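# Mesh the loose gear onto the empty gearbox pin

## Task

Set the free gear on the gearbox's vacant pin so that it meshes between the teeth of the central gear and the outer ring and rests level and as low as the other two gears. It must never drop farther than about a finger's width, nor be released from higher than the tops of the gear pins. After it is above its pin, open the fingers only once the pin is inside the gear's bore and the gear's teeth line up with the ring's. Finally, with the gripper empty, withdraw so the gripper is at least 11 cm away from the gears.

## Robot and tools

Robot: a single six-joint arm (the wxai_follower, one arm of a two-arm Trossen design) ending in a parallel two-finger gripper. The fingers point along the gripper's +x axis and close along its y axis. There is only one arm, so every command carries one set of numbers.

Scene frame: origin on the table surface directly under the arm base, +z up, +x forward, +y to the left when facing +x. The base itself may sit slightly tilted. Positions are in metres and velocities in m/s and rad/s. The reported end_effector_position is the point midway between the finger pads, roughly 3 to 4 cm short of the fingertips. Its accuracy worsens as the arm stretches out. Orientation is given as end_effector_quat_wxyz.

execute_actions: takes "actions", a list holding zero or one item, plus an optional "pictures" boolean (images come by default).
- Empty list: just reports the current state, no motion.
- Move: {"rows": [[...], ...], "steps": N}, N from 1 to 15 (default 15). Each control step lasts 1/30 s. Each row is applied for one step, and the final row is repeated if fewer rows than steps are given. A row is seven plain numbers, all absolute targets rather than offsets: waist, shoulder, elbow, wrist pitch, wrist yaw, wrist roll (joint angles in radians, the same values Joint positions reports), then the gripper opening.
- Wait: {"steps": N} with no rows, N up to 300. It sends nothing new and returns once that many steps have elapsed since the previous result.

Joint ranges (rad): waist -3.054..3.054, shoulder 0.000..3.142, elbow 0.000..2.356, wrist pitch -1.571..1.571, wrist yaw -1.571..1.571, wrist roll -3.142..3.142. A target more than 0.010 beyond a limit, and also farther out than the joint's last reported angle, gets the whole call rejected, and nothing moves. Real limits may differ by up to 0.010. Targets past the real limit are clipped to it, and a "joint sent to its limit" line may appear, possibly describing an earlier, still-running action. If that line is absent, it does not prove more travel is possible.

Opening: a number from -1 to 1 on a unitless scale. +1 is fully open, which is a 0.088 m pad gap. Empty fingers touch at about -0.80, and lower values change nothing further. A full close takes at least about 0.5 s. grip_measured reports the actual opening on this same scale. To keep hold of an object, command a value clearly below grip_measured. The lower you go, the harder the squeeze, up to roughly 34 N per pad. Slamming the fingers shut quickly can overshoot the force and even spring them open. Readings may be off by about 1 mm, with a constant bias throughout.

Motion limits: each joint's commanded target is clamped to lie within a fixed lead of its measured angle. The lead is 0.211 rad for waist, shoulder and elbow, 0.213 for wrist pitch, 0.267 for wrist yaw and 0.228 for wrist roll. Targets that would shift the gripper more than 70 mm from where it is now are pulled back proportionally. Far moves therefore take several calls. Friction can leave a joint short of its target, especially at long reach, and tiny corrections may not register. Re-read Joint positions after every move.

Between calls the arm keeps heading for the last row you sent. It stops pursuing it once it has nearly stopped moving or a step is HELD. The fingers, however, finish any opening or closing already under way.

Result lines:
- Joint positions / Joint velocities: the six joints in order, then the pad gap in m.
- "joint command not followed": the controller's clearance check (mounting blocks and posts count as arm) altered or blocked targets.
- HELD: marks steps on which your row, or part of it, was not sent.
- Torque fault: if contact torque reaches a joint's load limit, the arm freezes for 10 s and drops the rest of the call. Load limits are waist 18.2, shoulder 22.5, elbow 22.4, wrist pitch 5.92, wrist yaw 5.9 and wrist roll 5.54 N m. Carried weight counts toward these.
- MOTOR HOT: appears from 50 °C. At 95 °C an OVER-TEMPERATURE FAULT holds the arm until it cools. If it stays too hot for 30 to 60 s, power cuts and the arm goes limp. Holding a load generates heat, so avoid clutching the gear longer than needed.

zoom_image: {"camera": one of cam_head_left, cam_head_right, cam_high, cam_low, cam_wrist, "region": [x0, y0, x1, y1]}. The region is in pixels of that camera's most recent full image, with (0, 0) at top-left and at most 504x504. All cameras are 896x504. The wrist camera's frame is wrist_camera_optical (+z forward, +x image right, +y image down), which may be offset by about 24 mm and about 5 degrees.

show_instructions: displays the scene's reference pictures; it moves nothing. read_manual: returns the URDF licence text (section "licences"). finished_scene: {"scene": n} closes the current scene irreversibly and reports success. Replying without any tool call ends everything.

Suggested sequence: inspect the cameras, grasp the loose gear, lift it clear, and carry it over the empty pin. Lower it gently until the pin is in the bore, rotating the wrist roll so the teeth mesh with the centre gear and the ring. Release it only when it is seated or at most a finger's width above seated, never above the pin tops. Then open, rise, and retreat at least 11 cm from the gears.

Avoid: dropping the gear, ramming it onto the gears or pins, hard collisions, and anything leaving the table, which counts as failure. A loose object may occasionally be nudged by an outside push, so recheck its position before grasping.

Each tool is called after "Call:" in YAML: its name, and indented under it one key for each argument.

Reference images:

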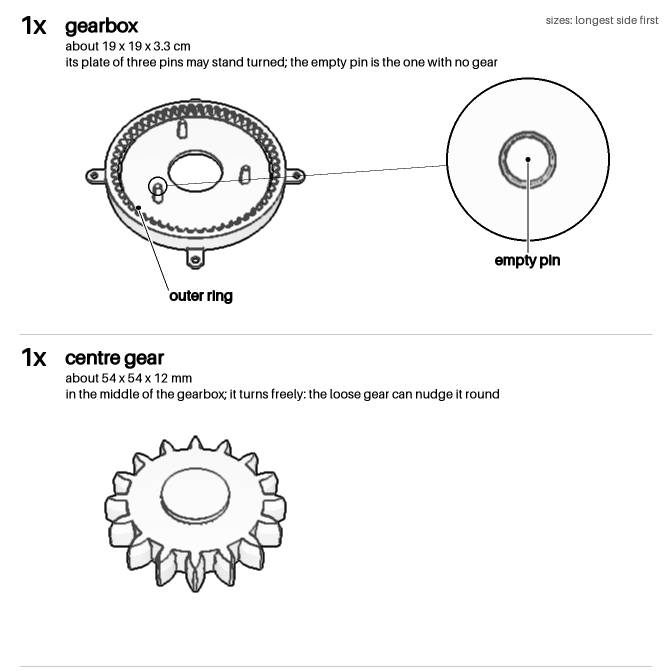

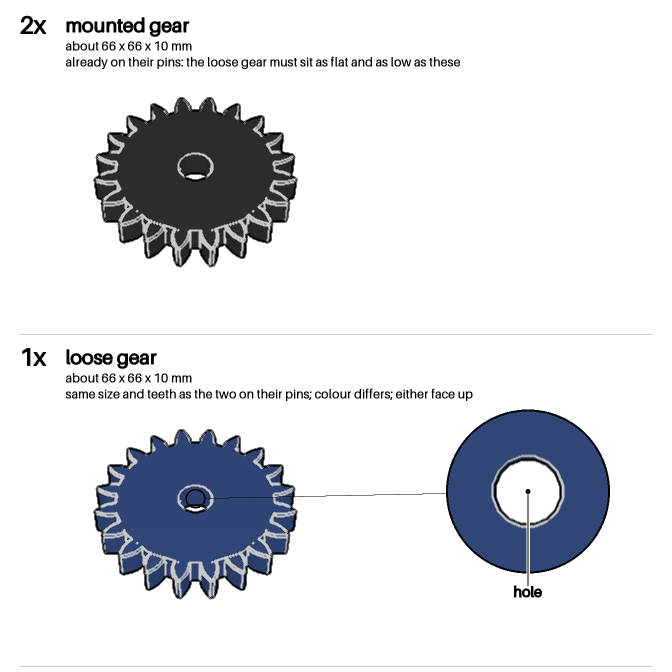

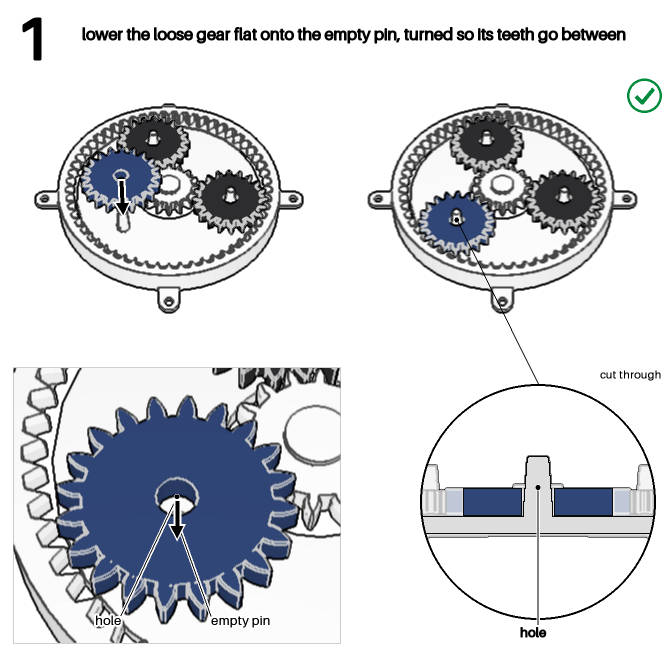

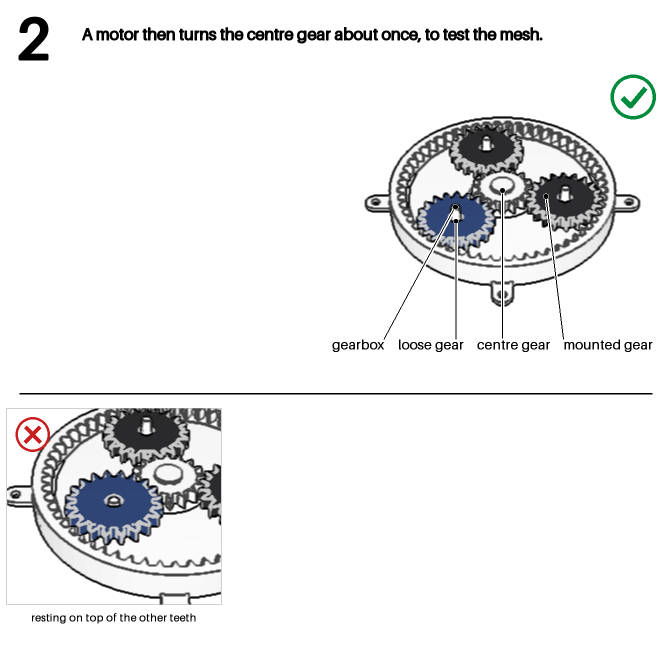

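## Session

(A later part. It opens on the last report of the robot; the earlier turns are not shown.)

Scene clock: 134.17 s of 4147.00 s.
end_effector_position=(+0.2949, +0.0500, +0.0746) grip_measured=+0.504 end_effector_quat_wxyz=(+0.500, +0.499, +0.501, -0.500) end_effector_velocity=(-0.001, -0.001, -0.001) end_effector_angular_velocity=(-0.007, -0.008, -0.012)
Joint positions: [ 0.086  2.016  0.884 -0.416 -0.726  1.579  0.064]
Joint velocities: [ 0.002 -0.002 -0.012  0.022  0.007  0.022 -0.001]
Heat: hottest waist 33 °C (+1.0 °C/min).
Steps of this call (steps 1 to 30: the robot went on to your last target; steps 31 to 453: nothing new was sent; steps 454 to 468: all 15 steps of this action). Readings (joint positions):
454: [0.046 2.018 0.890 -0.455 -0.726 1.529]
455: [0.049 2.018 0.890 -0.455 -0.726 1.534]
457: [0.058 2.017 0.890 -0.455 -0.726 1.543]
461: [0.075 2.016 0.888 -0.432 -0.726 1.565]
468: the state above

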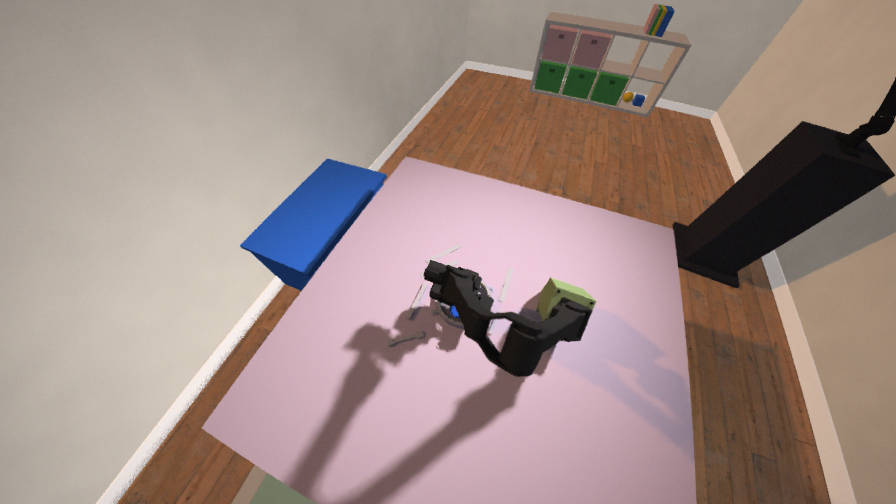

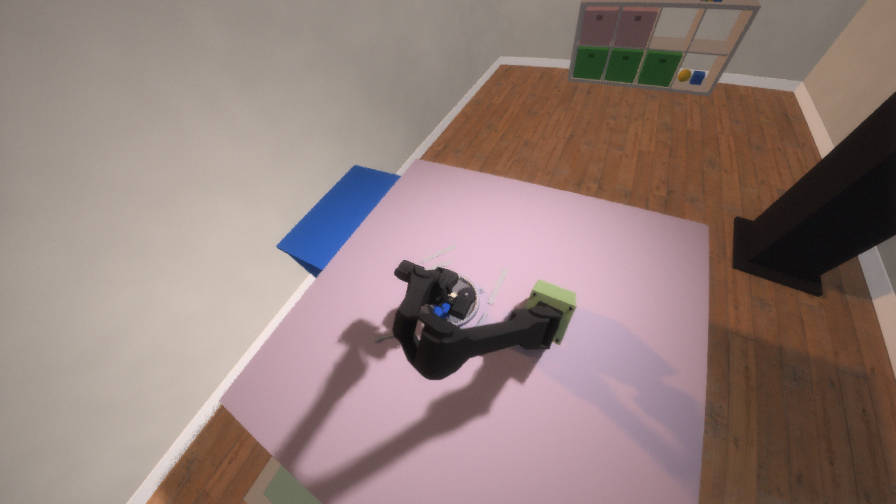

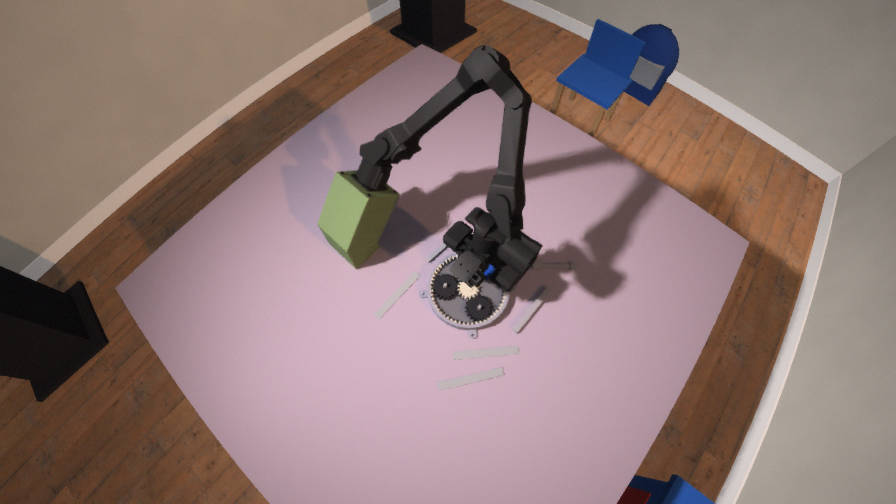

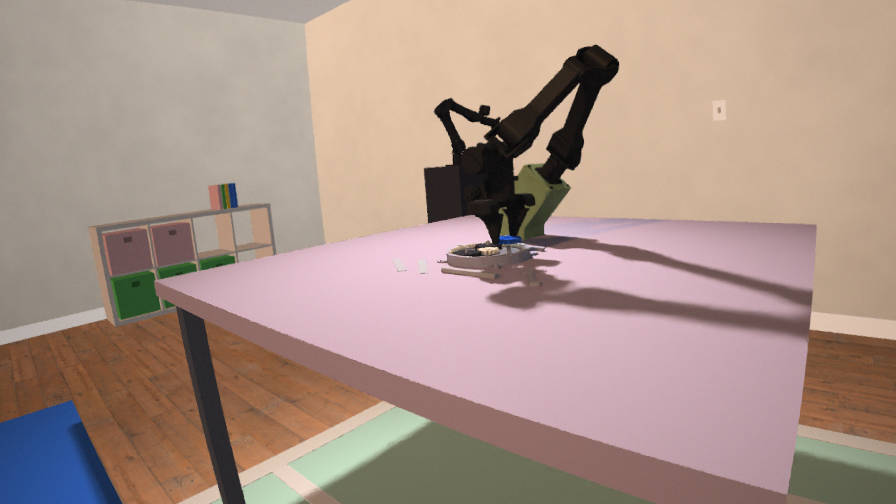

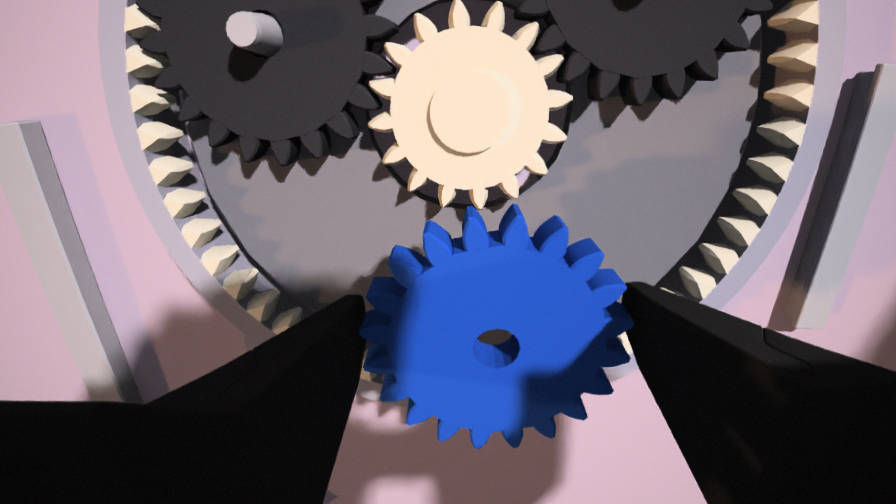

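Call:
execute_actions:
  actions:
    - {"rows":[[0.09,2.015,0.872,-0.411,-0.727,1.586,0.2],[0.09,2.015,0.872,-0.411,-0.727,1.586,0.2],[0.09,2.015,0.872,-0.411,-0.727,1.586,0.2],[0.1,2.028,0.866,-0.39,-0.727,1.6,0.2],[0.1,2.028,0.866,-0.39,-0.727,1.6,0.2],[0.1,2.028,0.866,-0.39,-0.727,1.6,0.2],[0.114,2.042,0.857,-0.36,-0.726,1.613,0.2]],"steps":15}

Call:
zoom_image:
  camera: "cam_low"
  region: [440,215,560,275]

Scene clock: 145.67 s of 4147.00 s.
end_effector_position=(+0.2911, +0.0513, +0.0643) grip_measured=+0.504 end_effector_quat_wxyz=(+0.498, +0.498, +0.503, -0.500) end_effector_velocity=(-0.002, -0.003, -0.003) end_effector_angular_velocity=(+0.007, +0.001, -0.025)
Joint positions: [ 0.112  2.031  0.863 -0.365 -0.729  1.607  0.064]
Joint velocities: [-0.002  0.012 -0.012  0.022 -0.007  0.022  0.   ]
Heat: hottest waist 34 °C (+2.0 °C/min).
Steps of this call (steps 1 to 15: the robot went on to your last target; steps 16 to 330: nothing new was sent; steps 331 to 345: all 15 steps of this action). Readings (joint positions):
331: [0.088 2.015 0.882 -0.412 -0.726 1.582]
332: [0.088 2.015 0.882 -0.412 -0.726 1.582]
334: [0.089 2.015 0.879 -0.409 -0.726 1.584]
338: [0.100 2.018 0.871 -0.385 -0.726 1.597]
345: the state above

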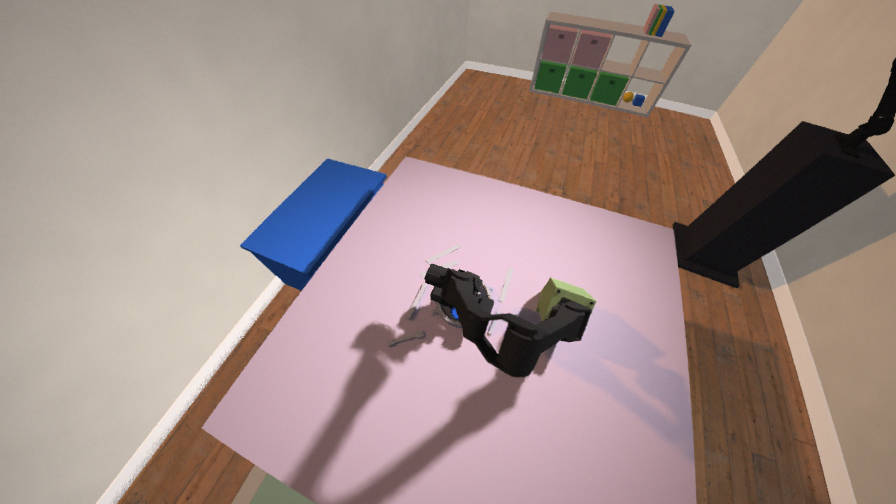

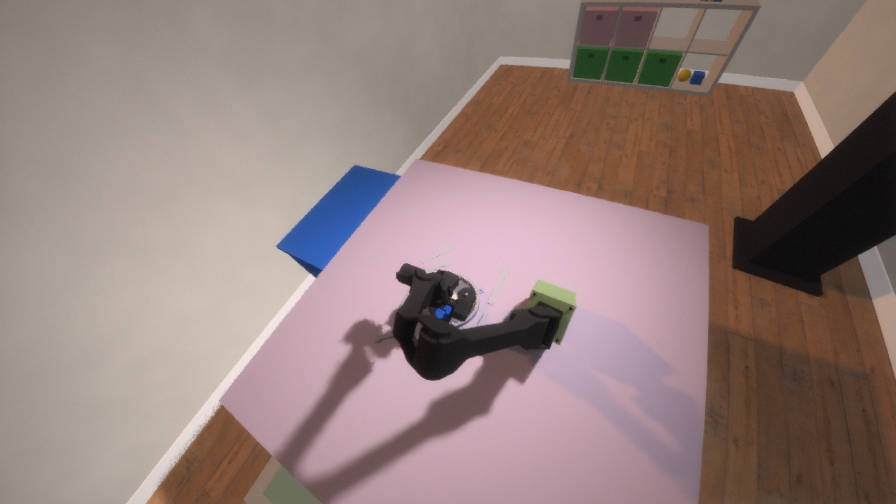

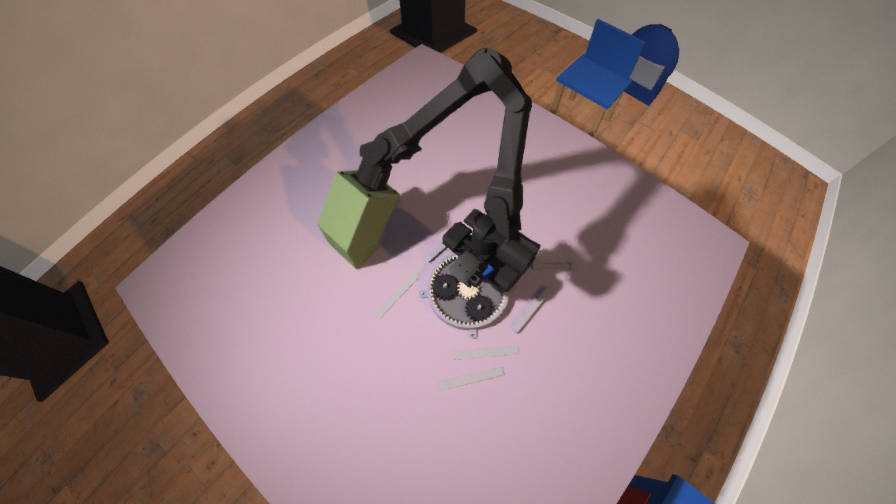

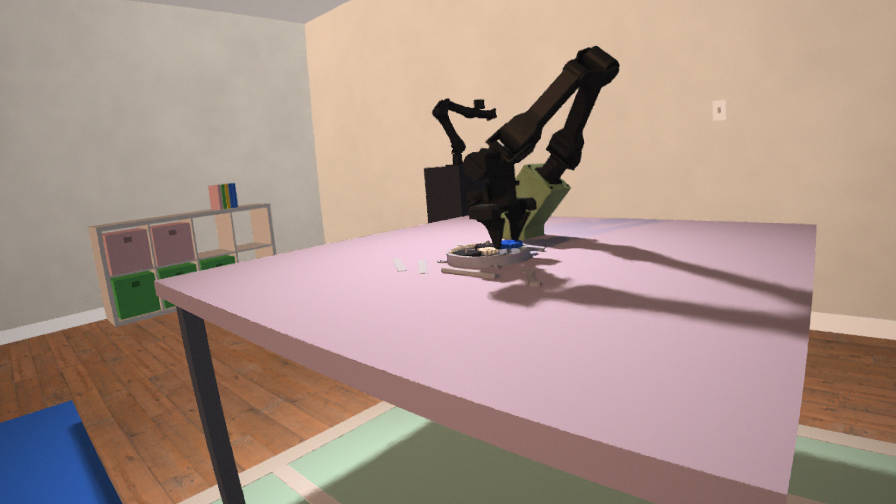

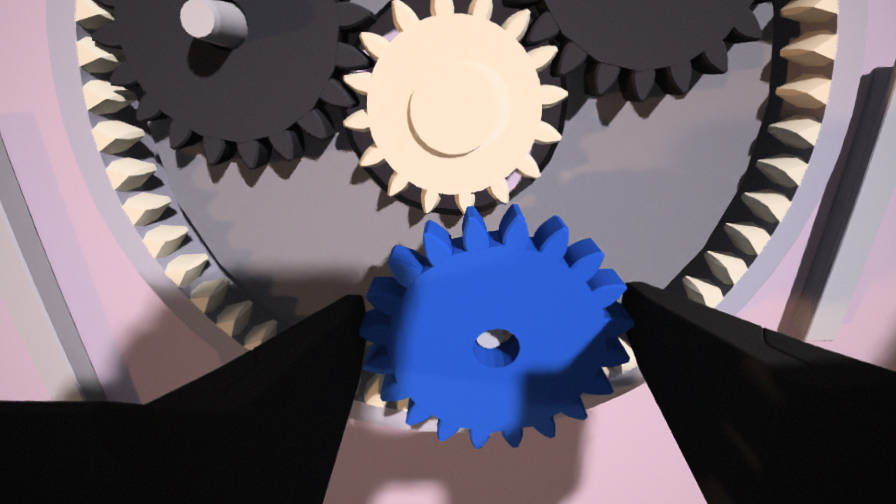

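Region (440, 215, 560, 275) of cam_low's 896x504 image, scaled by 4.200, with more detail than that image has.

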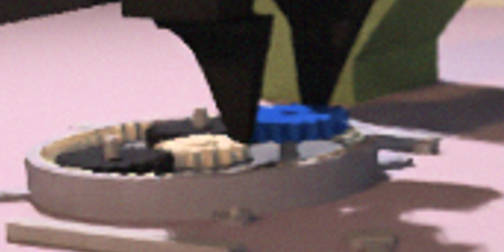

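Pin visible in the hole.

Call:
zoom_image:
  camera: "cam_wrist"
  region: [440,300,560,390]

Region (440, 300, 560, 390) of cam_wrist's 896x504 image, scaled by 4.200, with more detail than that image has; it fills the top 378 rows of this view, and the rest is white.

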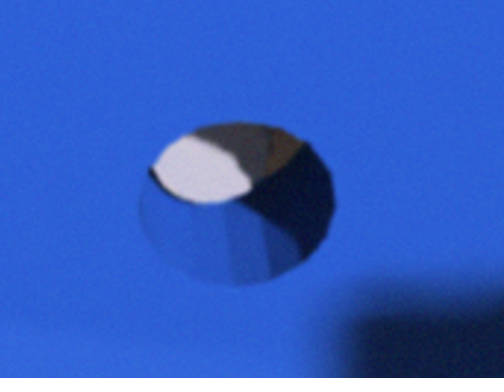

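Call:
execute_actions:
  actions:
    - {"rows":[[0.12,2.04,0.876,-0.368,-0.726,1.615,0.2]],"steps":12}

Call:
zoom_image:
  camera: "cam_wrist"
  region: [440,300,560,390]

Scene clock: 155.10 s of 4147.00 s.
end_effector_position=(+0.2915, +0.0530, +0.0629) grip_measured=+0.505 end_effector_quat_wxyz=(+0.498, +0.496, +0.505, -0.501) end_effector_velocity=(+0.003, +0.003, +0.003) end_effector_angular_velocity=(+0.008, -0.007, +0.010)
Joint positions: [ 0.119  2.033  0.868 -0.366 -0.729  1.611  0.064]
Joint velocities: [-0.002 -0.007  0.007 -0.007 -0.007 -0.007 -0.   ]
Heat: hottest waist 34 °C (+2.0 °C/min).
Steps of this call (steps 1 to 15: the robot went on to your last target; steps 16 to 271: nothing new was sent; steps 272 to 283: all 12 steps of this action). Readings (joint positions):
272: [0.114 2.033 0.861 -0.359 -0.729 1.610]
273: [0.115 2.033 0.862 -0.361 -0.729 1.610]
275: [0.117 2.033 0.864 -0.364 -0.729 1.610]
279: [0.119 2.033 0.867 -0.366 -0.729 1.610]
283: the state above

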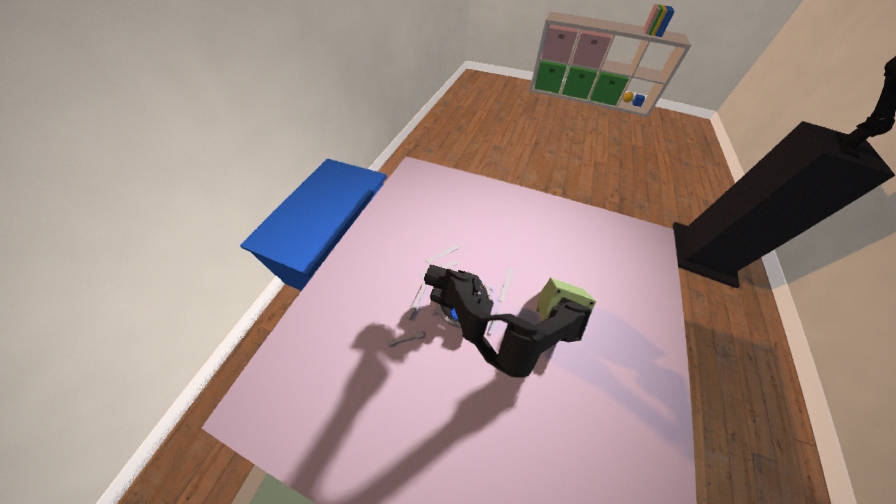

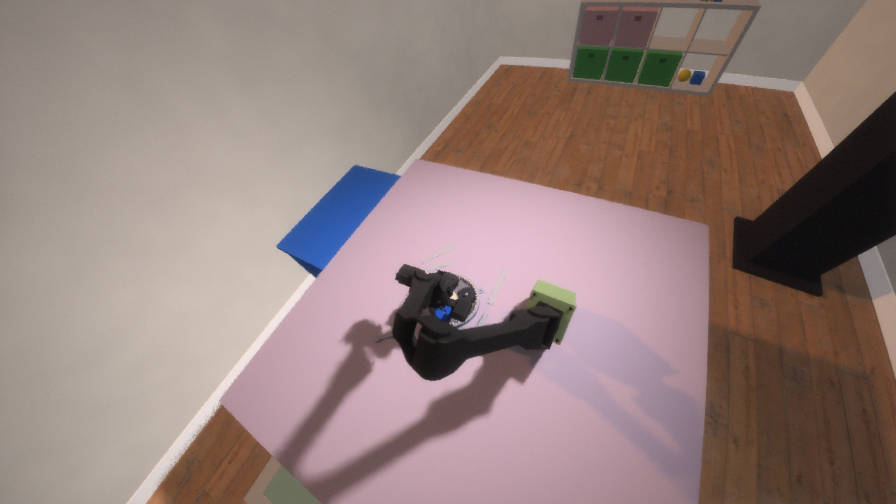

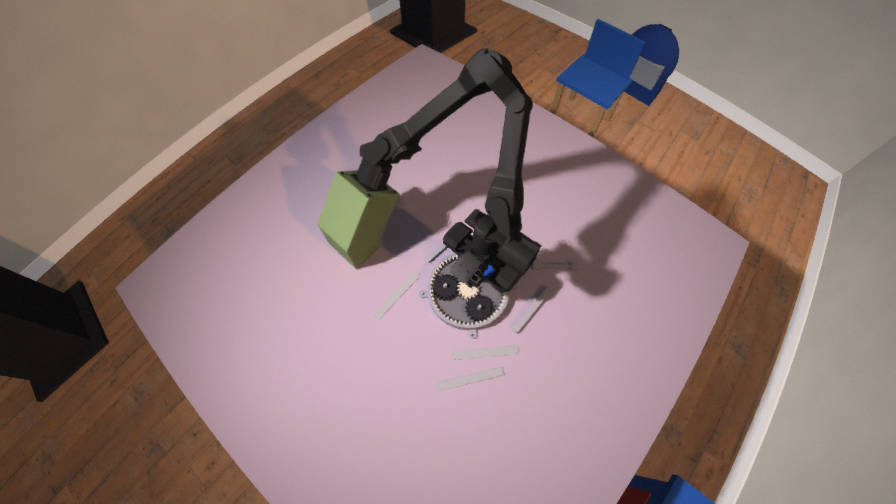

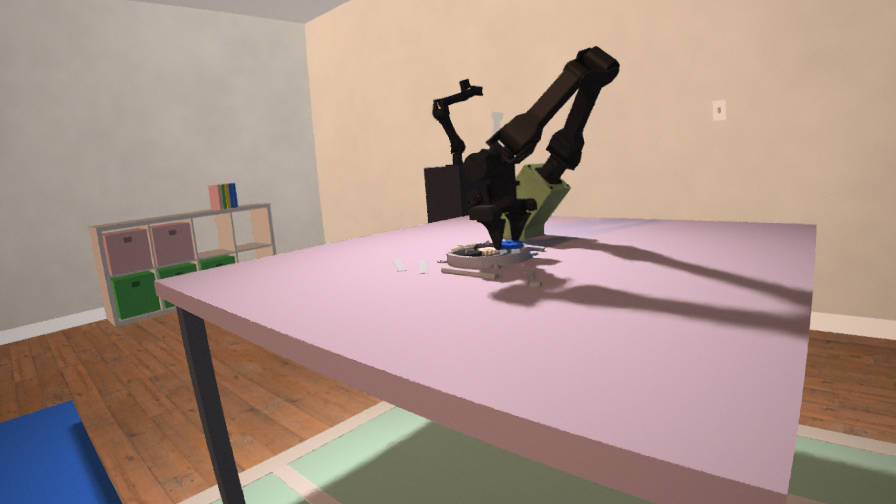

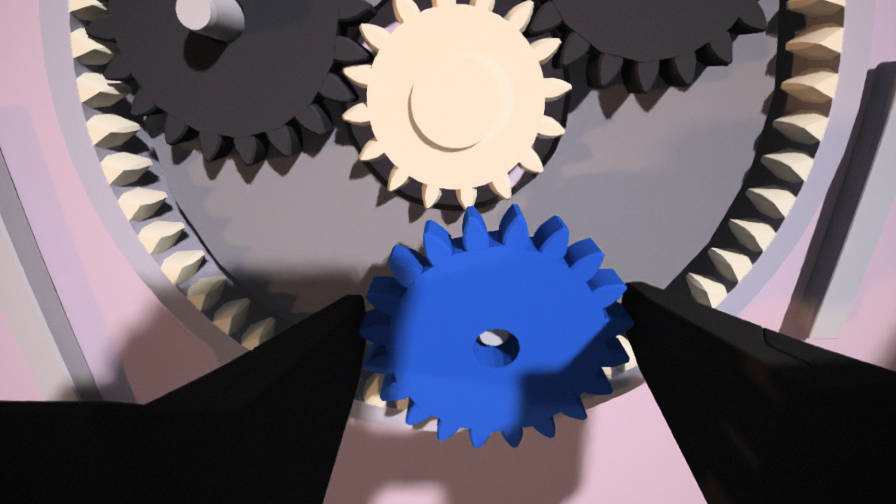

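Region (440, 300, 560, 390) of cam_wrist's 896x504 image, scaled by 4.200, with more detail than that image has; it fills the top 378 rows of this view, and the rest is white.

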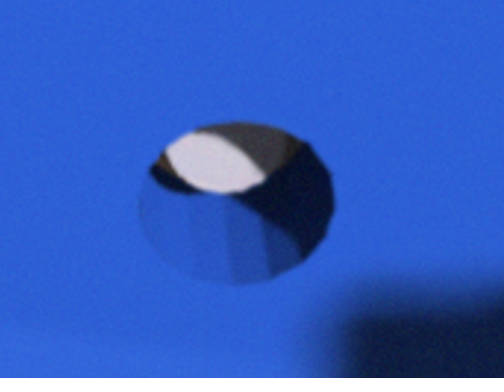

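Call:
execute_actions:
  actions:
    - {"rows":[[0.127,2.03,0.878,-0.372,-0.726,1.62,0.2],[0.127,2.03,0.878,-0.372,-0.726,1.62,0.2],[0.127,2.03,0.878,-0.372,-0.726,1.62,0.2],[0.127,2.03,0.878,-0.372,-0.726,1.62,0.2],[0.127,2.03,0.878,-0.372,-0.726,1.62,0.2],[0.127,2.03,0.878,-0.372,-0.726,1.62,0.2],[0.133,2.042,0.868,-0.355,-0.726,1.63,0.2],[0.133,2.042,0.868,-0.355,-0.726,1.63,0.2],[0.133,2.042,0.868,-0.355,-0.726,1.63,0.2],[0.138,2.052,0.862,-0.337,-0.725,1.638,0.2]],"steps":15}

Call:
zoom_image:
  camera: "cam_wrist"
  region: [380,190,620,390]

Scene clock: 162.57 s of 4147.00 s.
end_effector_position=(+0.2927, +0.0538, +0.0586) grip_measured=+0.504 end_effector_quat_wxyz=(+0.500, +0.495, +0.503, -0.502) end_effector_velocity=(-0.002, +0.005, -0.009) end_effector_angular_velocity=(+0.038, +0.001, +0.002)
Joint positions: [ 0.134  2.04   0.868 -0.344 -0.72   1.631  0.064]
Joint velocities: [ 0.017  0.017 -0.017  0.051 -0.037  0.022 -0.   ]
Heat: hottest waist 35 °C (+3.0 °C/min).
Steps of this call (steps 1 to 15: the robot went on to your last target; steps 16 to 209: nothing new was sent; steps 210 to 224: all 15 steps of this action). Readings (joint positions):
210: [0.120 2.034 0.869 -0.367 -0.729 1.612]
211: [0.121 2.034 0.869 -0.368 -0.729 1.613]
213: [0.123 2.034 0.870 -0.369 -0.727 1.614]
217: [0.126 2.034 0.871 -0.367 -0.724 1.619]
224: the state above

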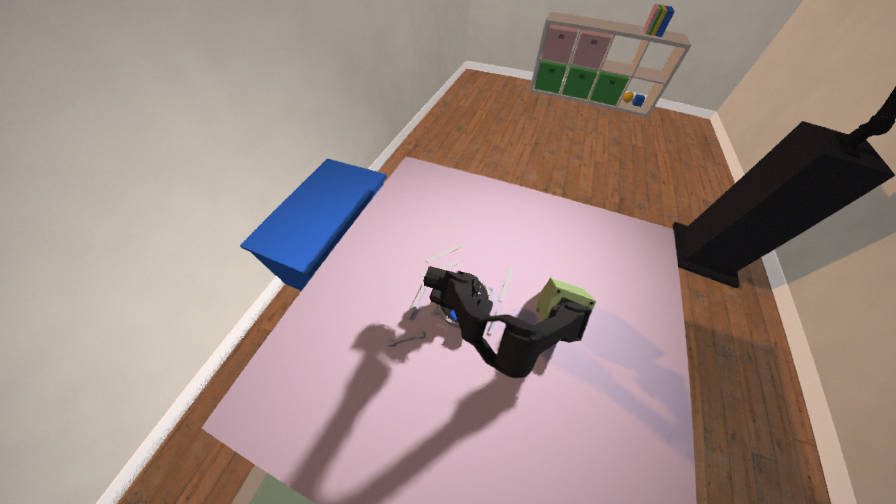

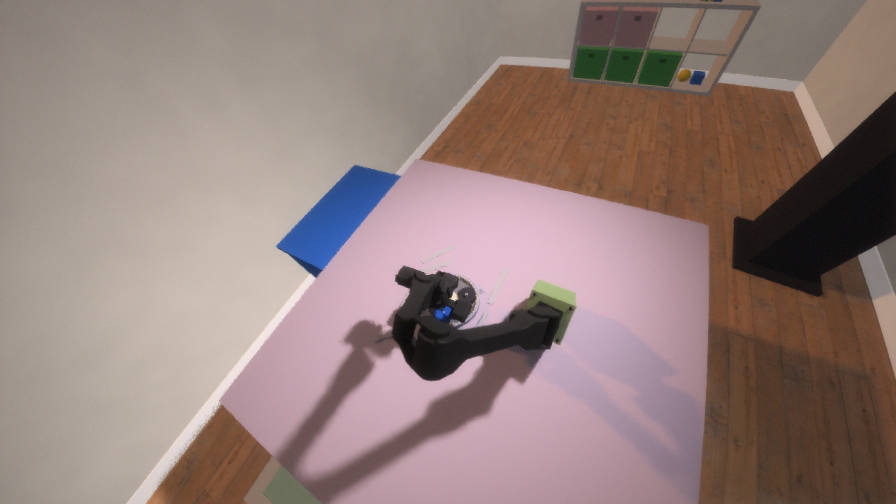

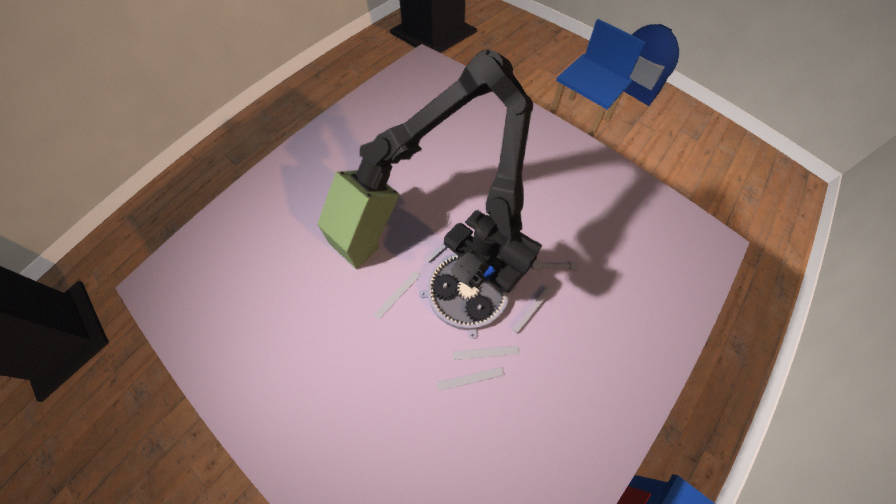

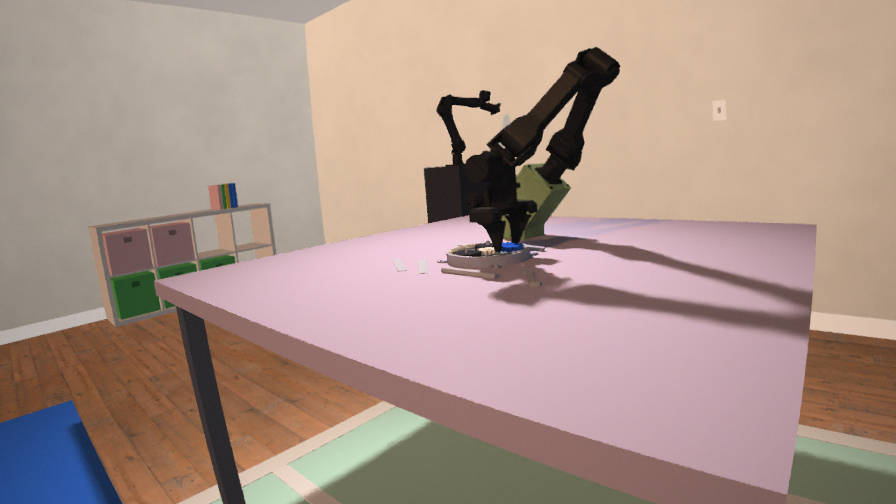

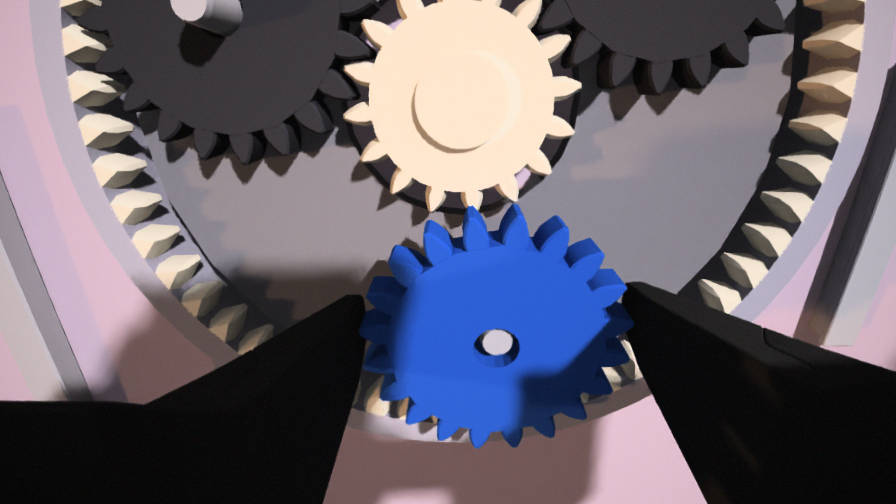

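Region (380, 190, 620, 390) of cam_wrist's 896x504 image, scaled by 2.100, with more detail than that image has.

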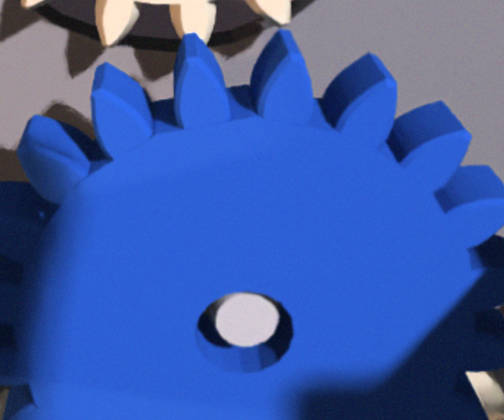

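Call:
execute_actions:
  actions:
    - {"rows":[[0.138,2.052,0.862,-0.337,-0.725,1.58,0.2],[0.138,2.052,0.862,-0.337,-0.725,1.55,0.2],[0.138,2.052,0.862,-0.337,-0.725,1.52,0.2],[0.138,2.052,0.862,-0.337,-0.725,1.485,0.2]],"steps":15}

Scene clock: 169.73 s of 4147.00 s.
end_effector_position=(+0.2925, +0.0536, +0.0570) grip_measured=+0.504 end_effector_quat_wxyz=(+0.534, +0.458, +0.537, -0.465) end_effector_velocity=(-0.004, +0.003, -0.001) end_effector_angular_velocity=(+0.022, +0.012, +0.030)
Joint positions: [ 0.137  2.044  0.866 -0.335 -0.721  1.493  0.064]
Joint velocities: [ 0.002 -0.002 -0.007 -0.007 -0.022 -0.037 -0.001]
Heat: hottest waist 35 °C (+3.0 °C/min).
Steps of this call (steps 1 to 15: the robot went on to your last target; steps 16 to 200: nothing new was sent; steps 201 to 215: all 15 steps of this action). Readings (joint positions):
201: [0.137 2.044 0.866 -0.337 -0.721 1.629]
202: [0.137 2.044 0.866 -0.337 -0.721 1.615]
204: [0.137 2.044 0.866 -0.336 -0.721 1.573]
208: [0.137 2.044 0.866 -0.336 -0.720 1.517]
215: the state above

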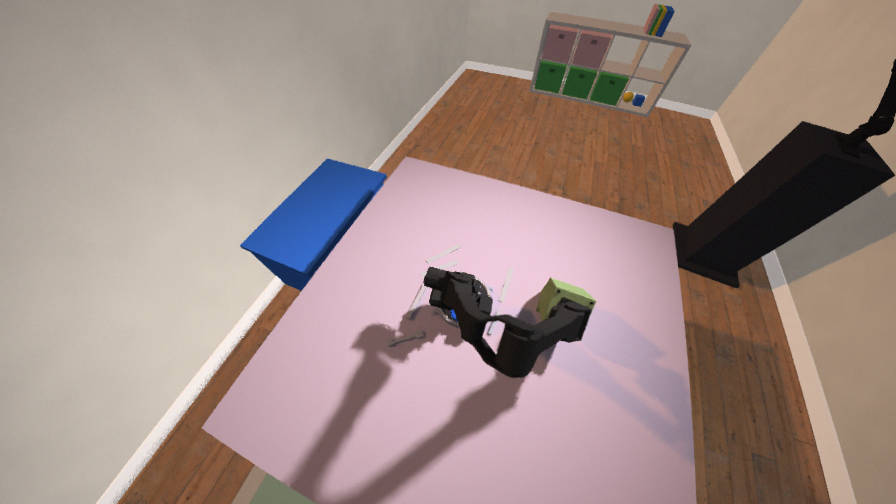

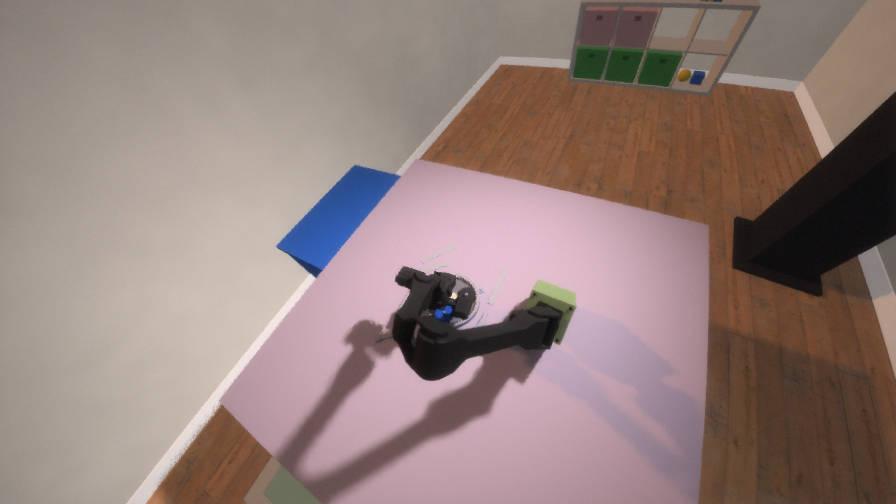

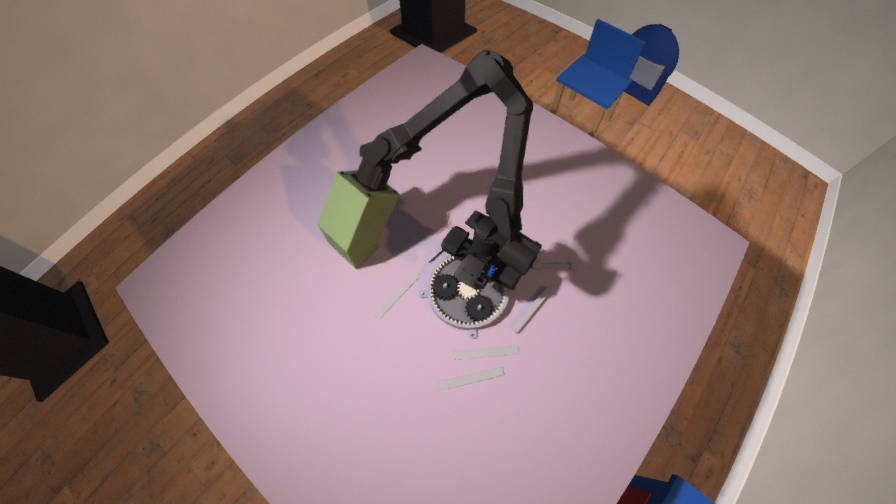

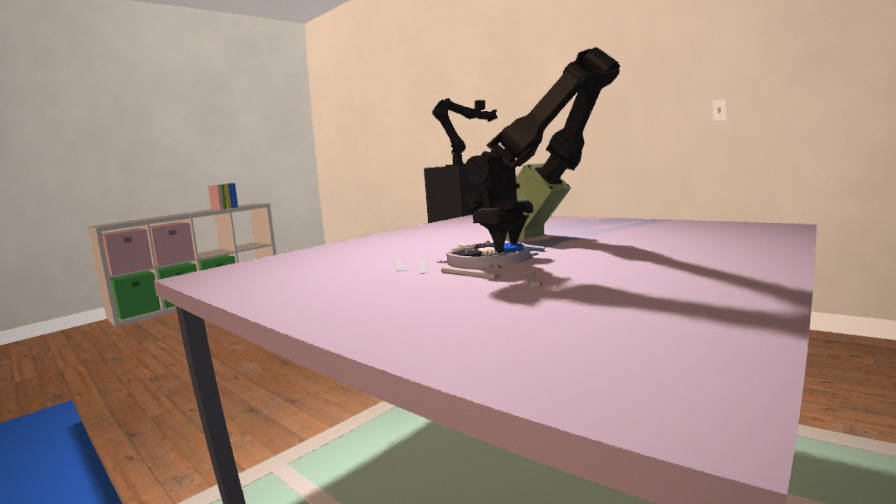

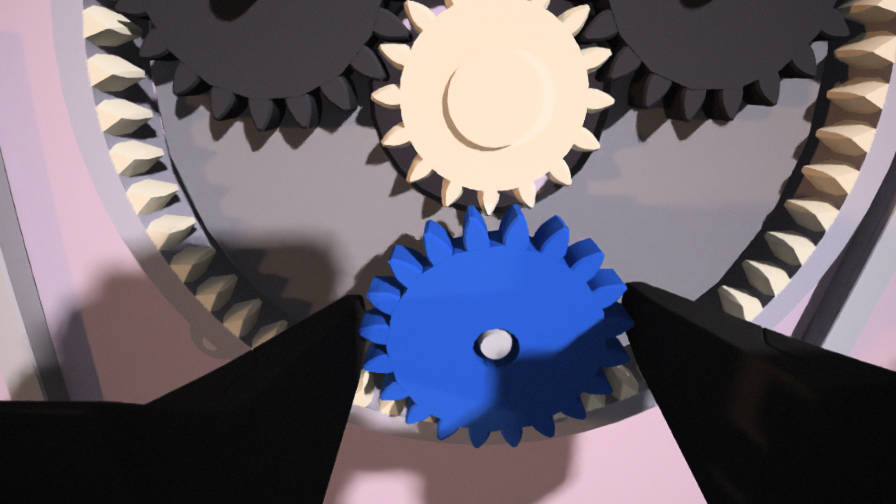

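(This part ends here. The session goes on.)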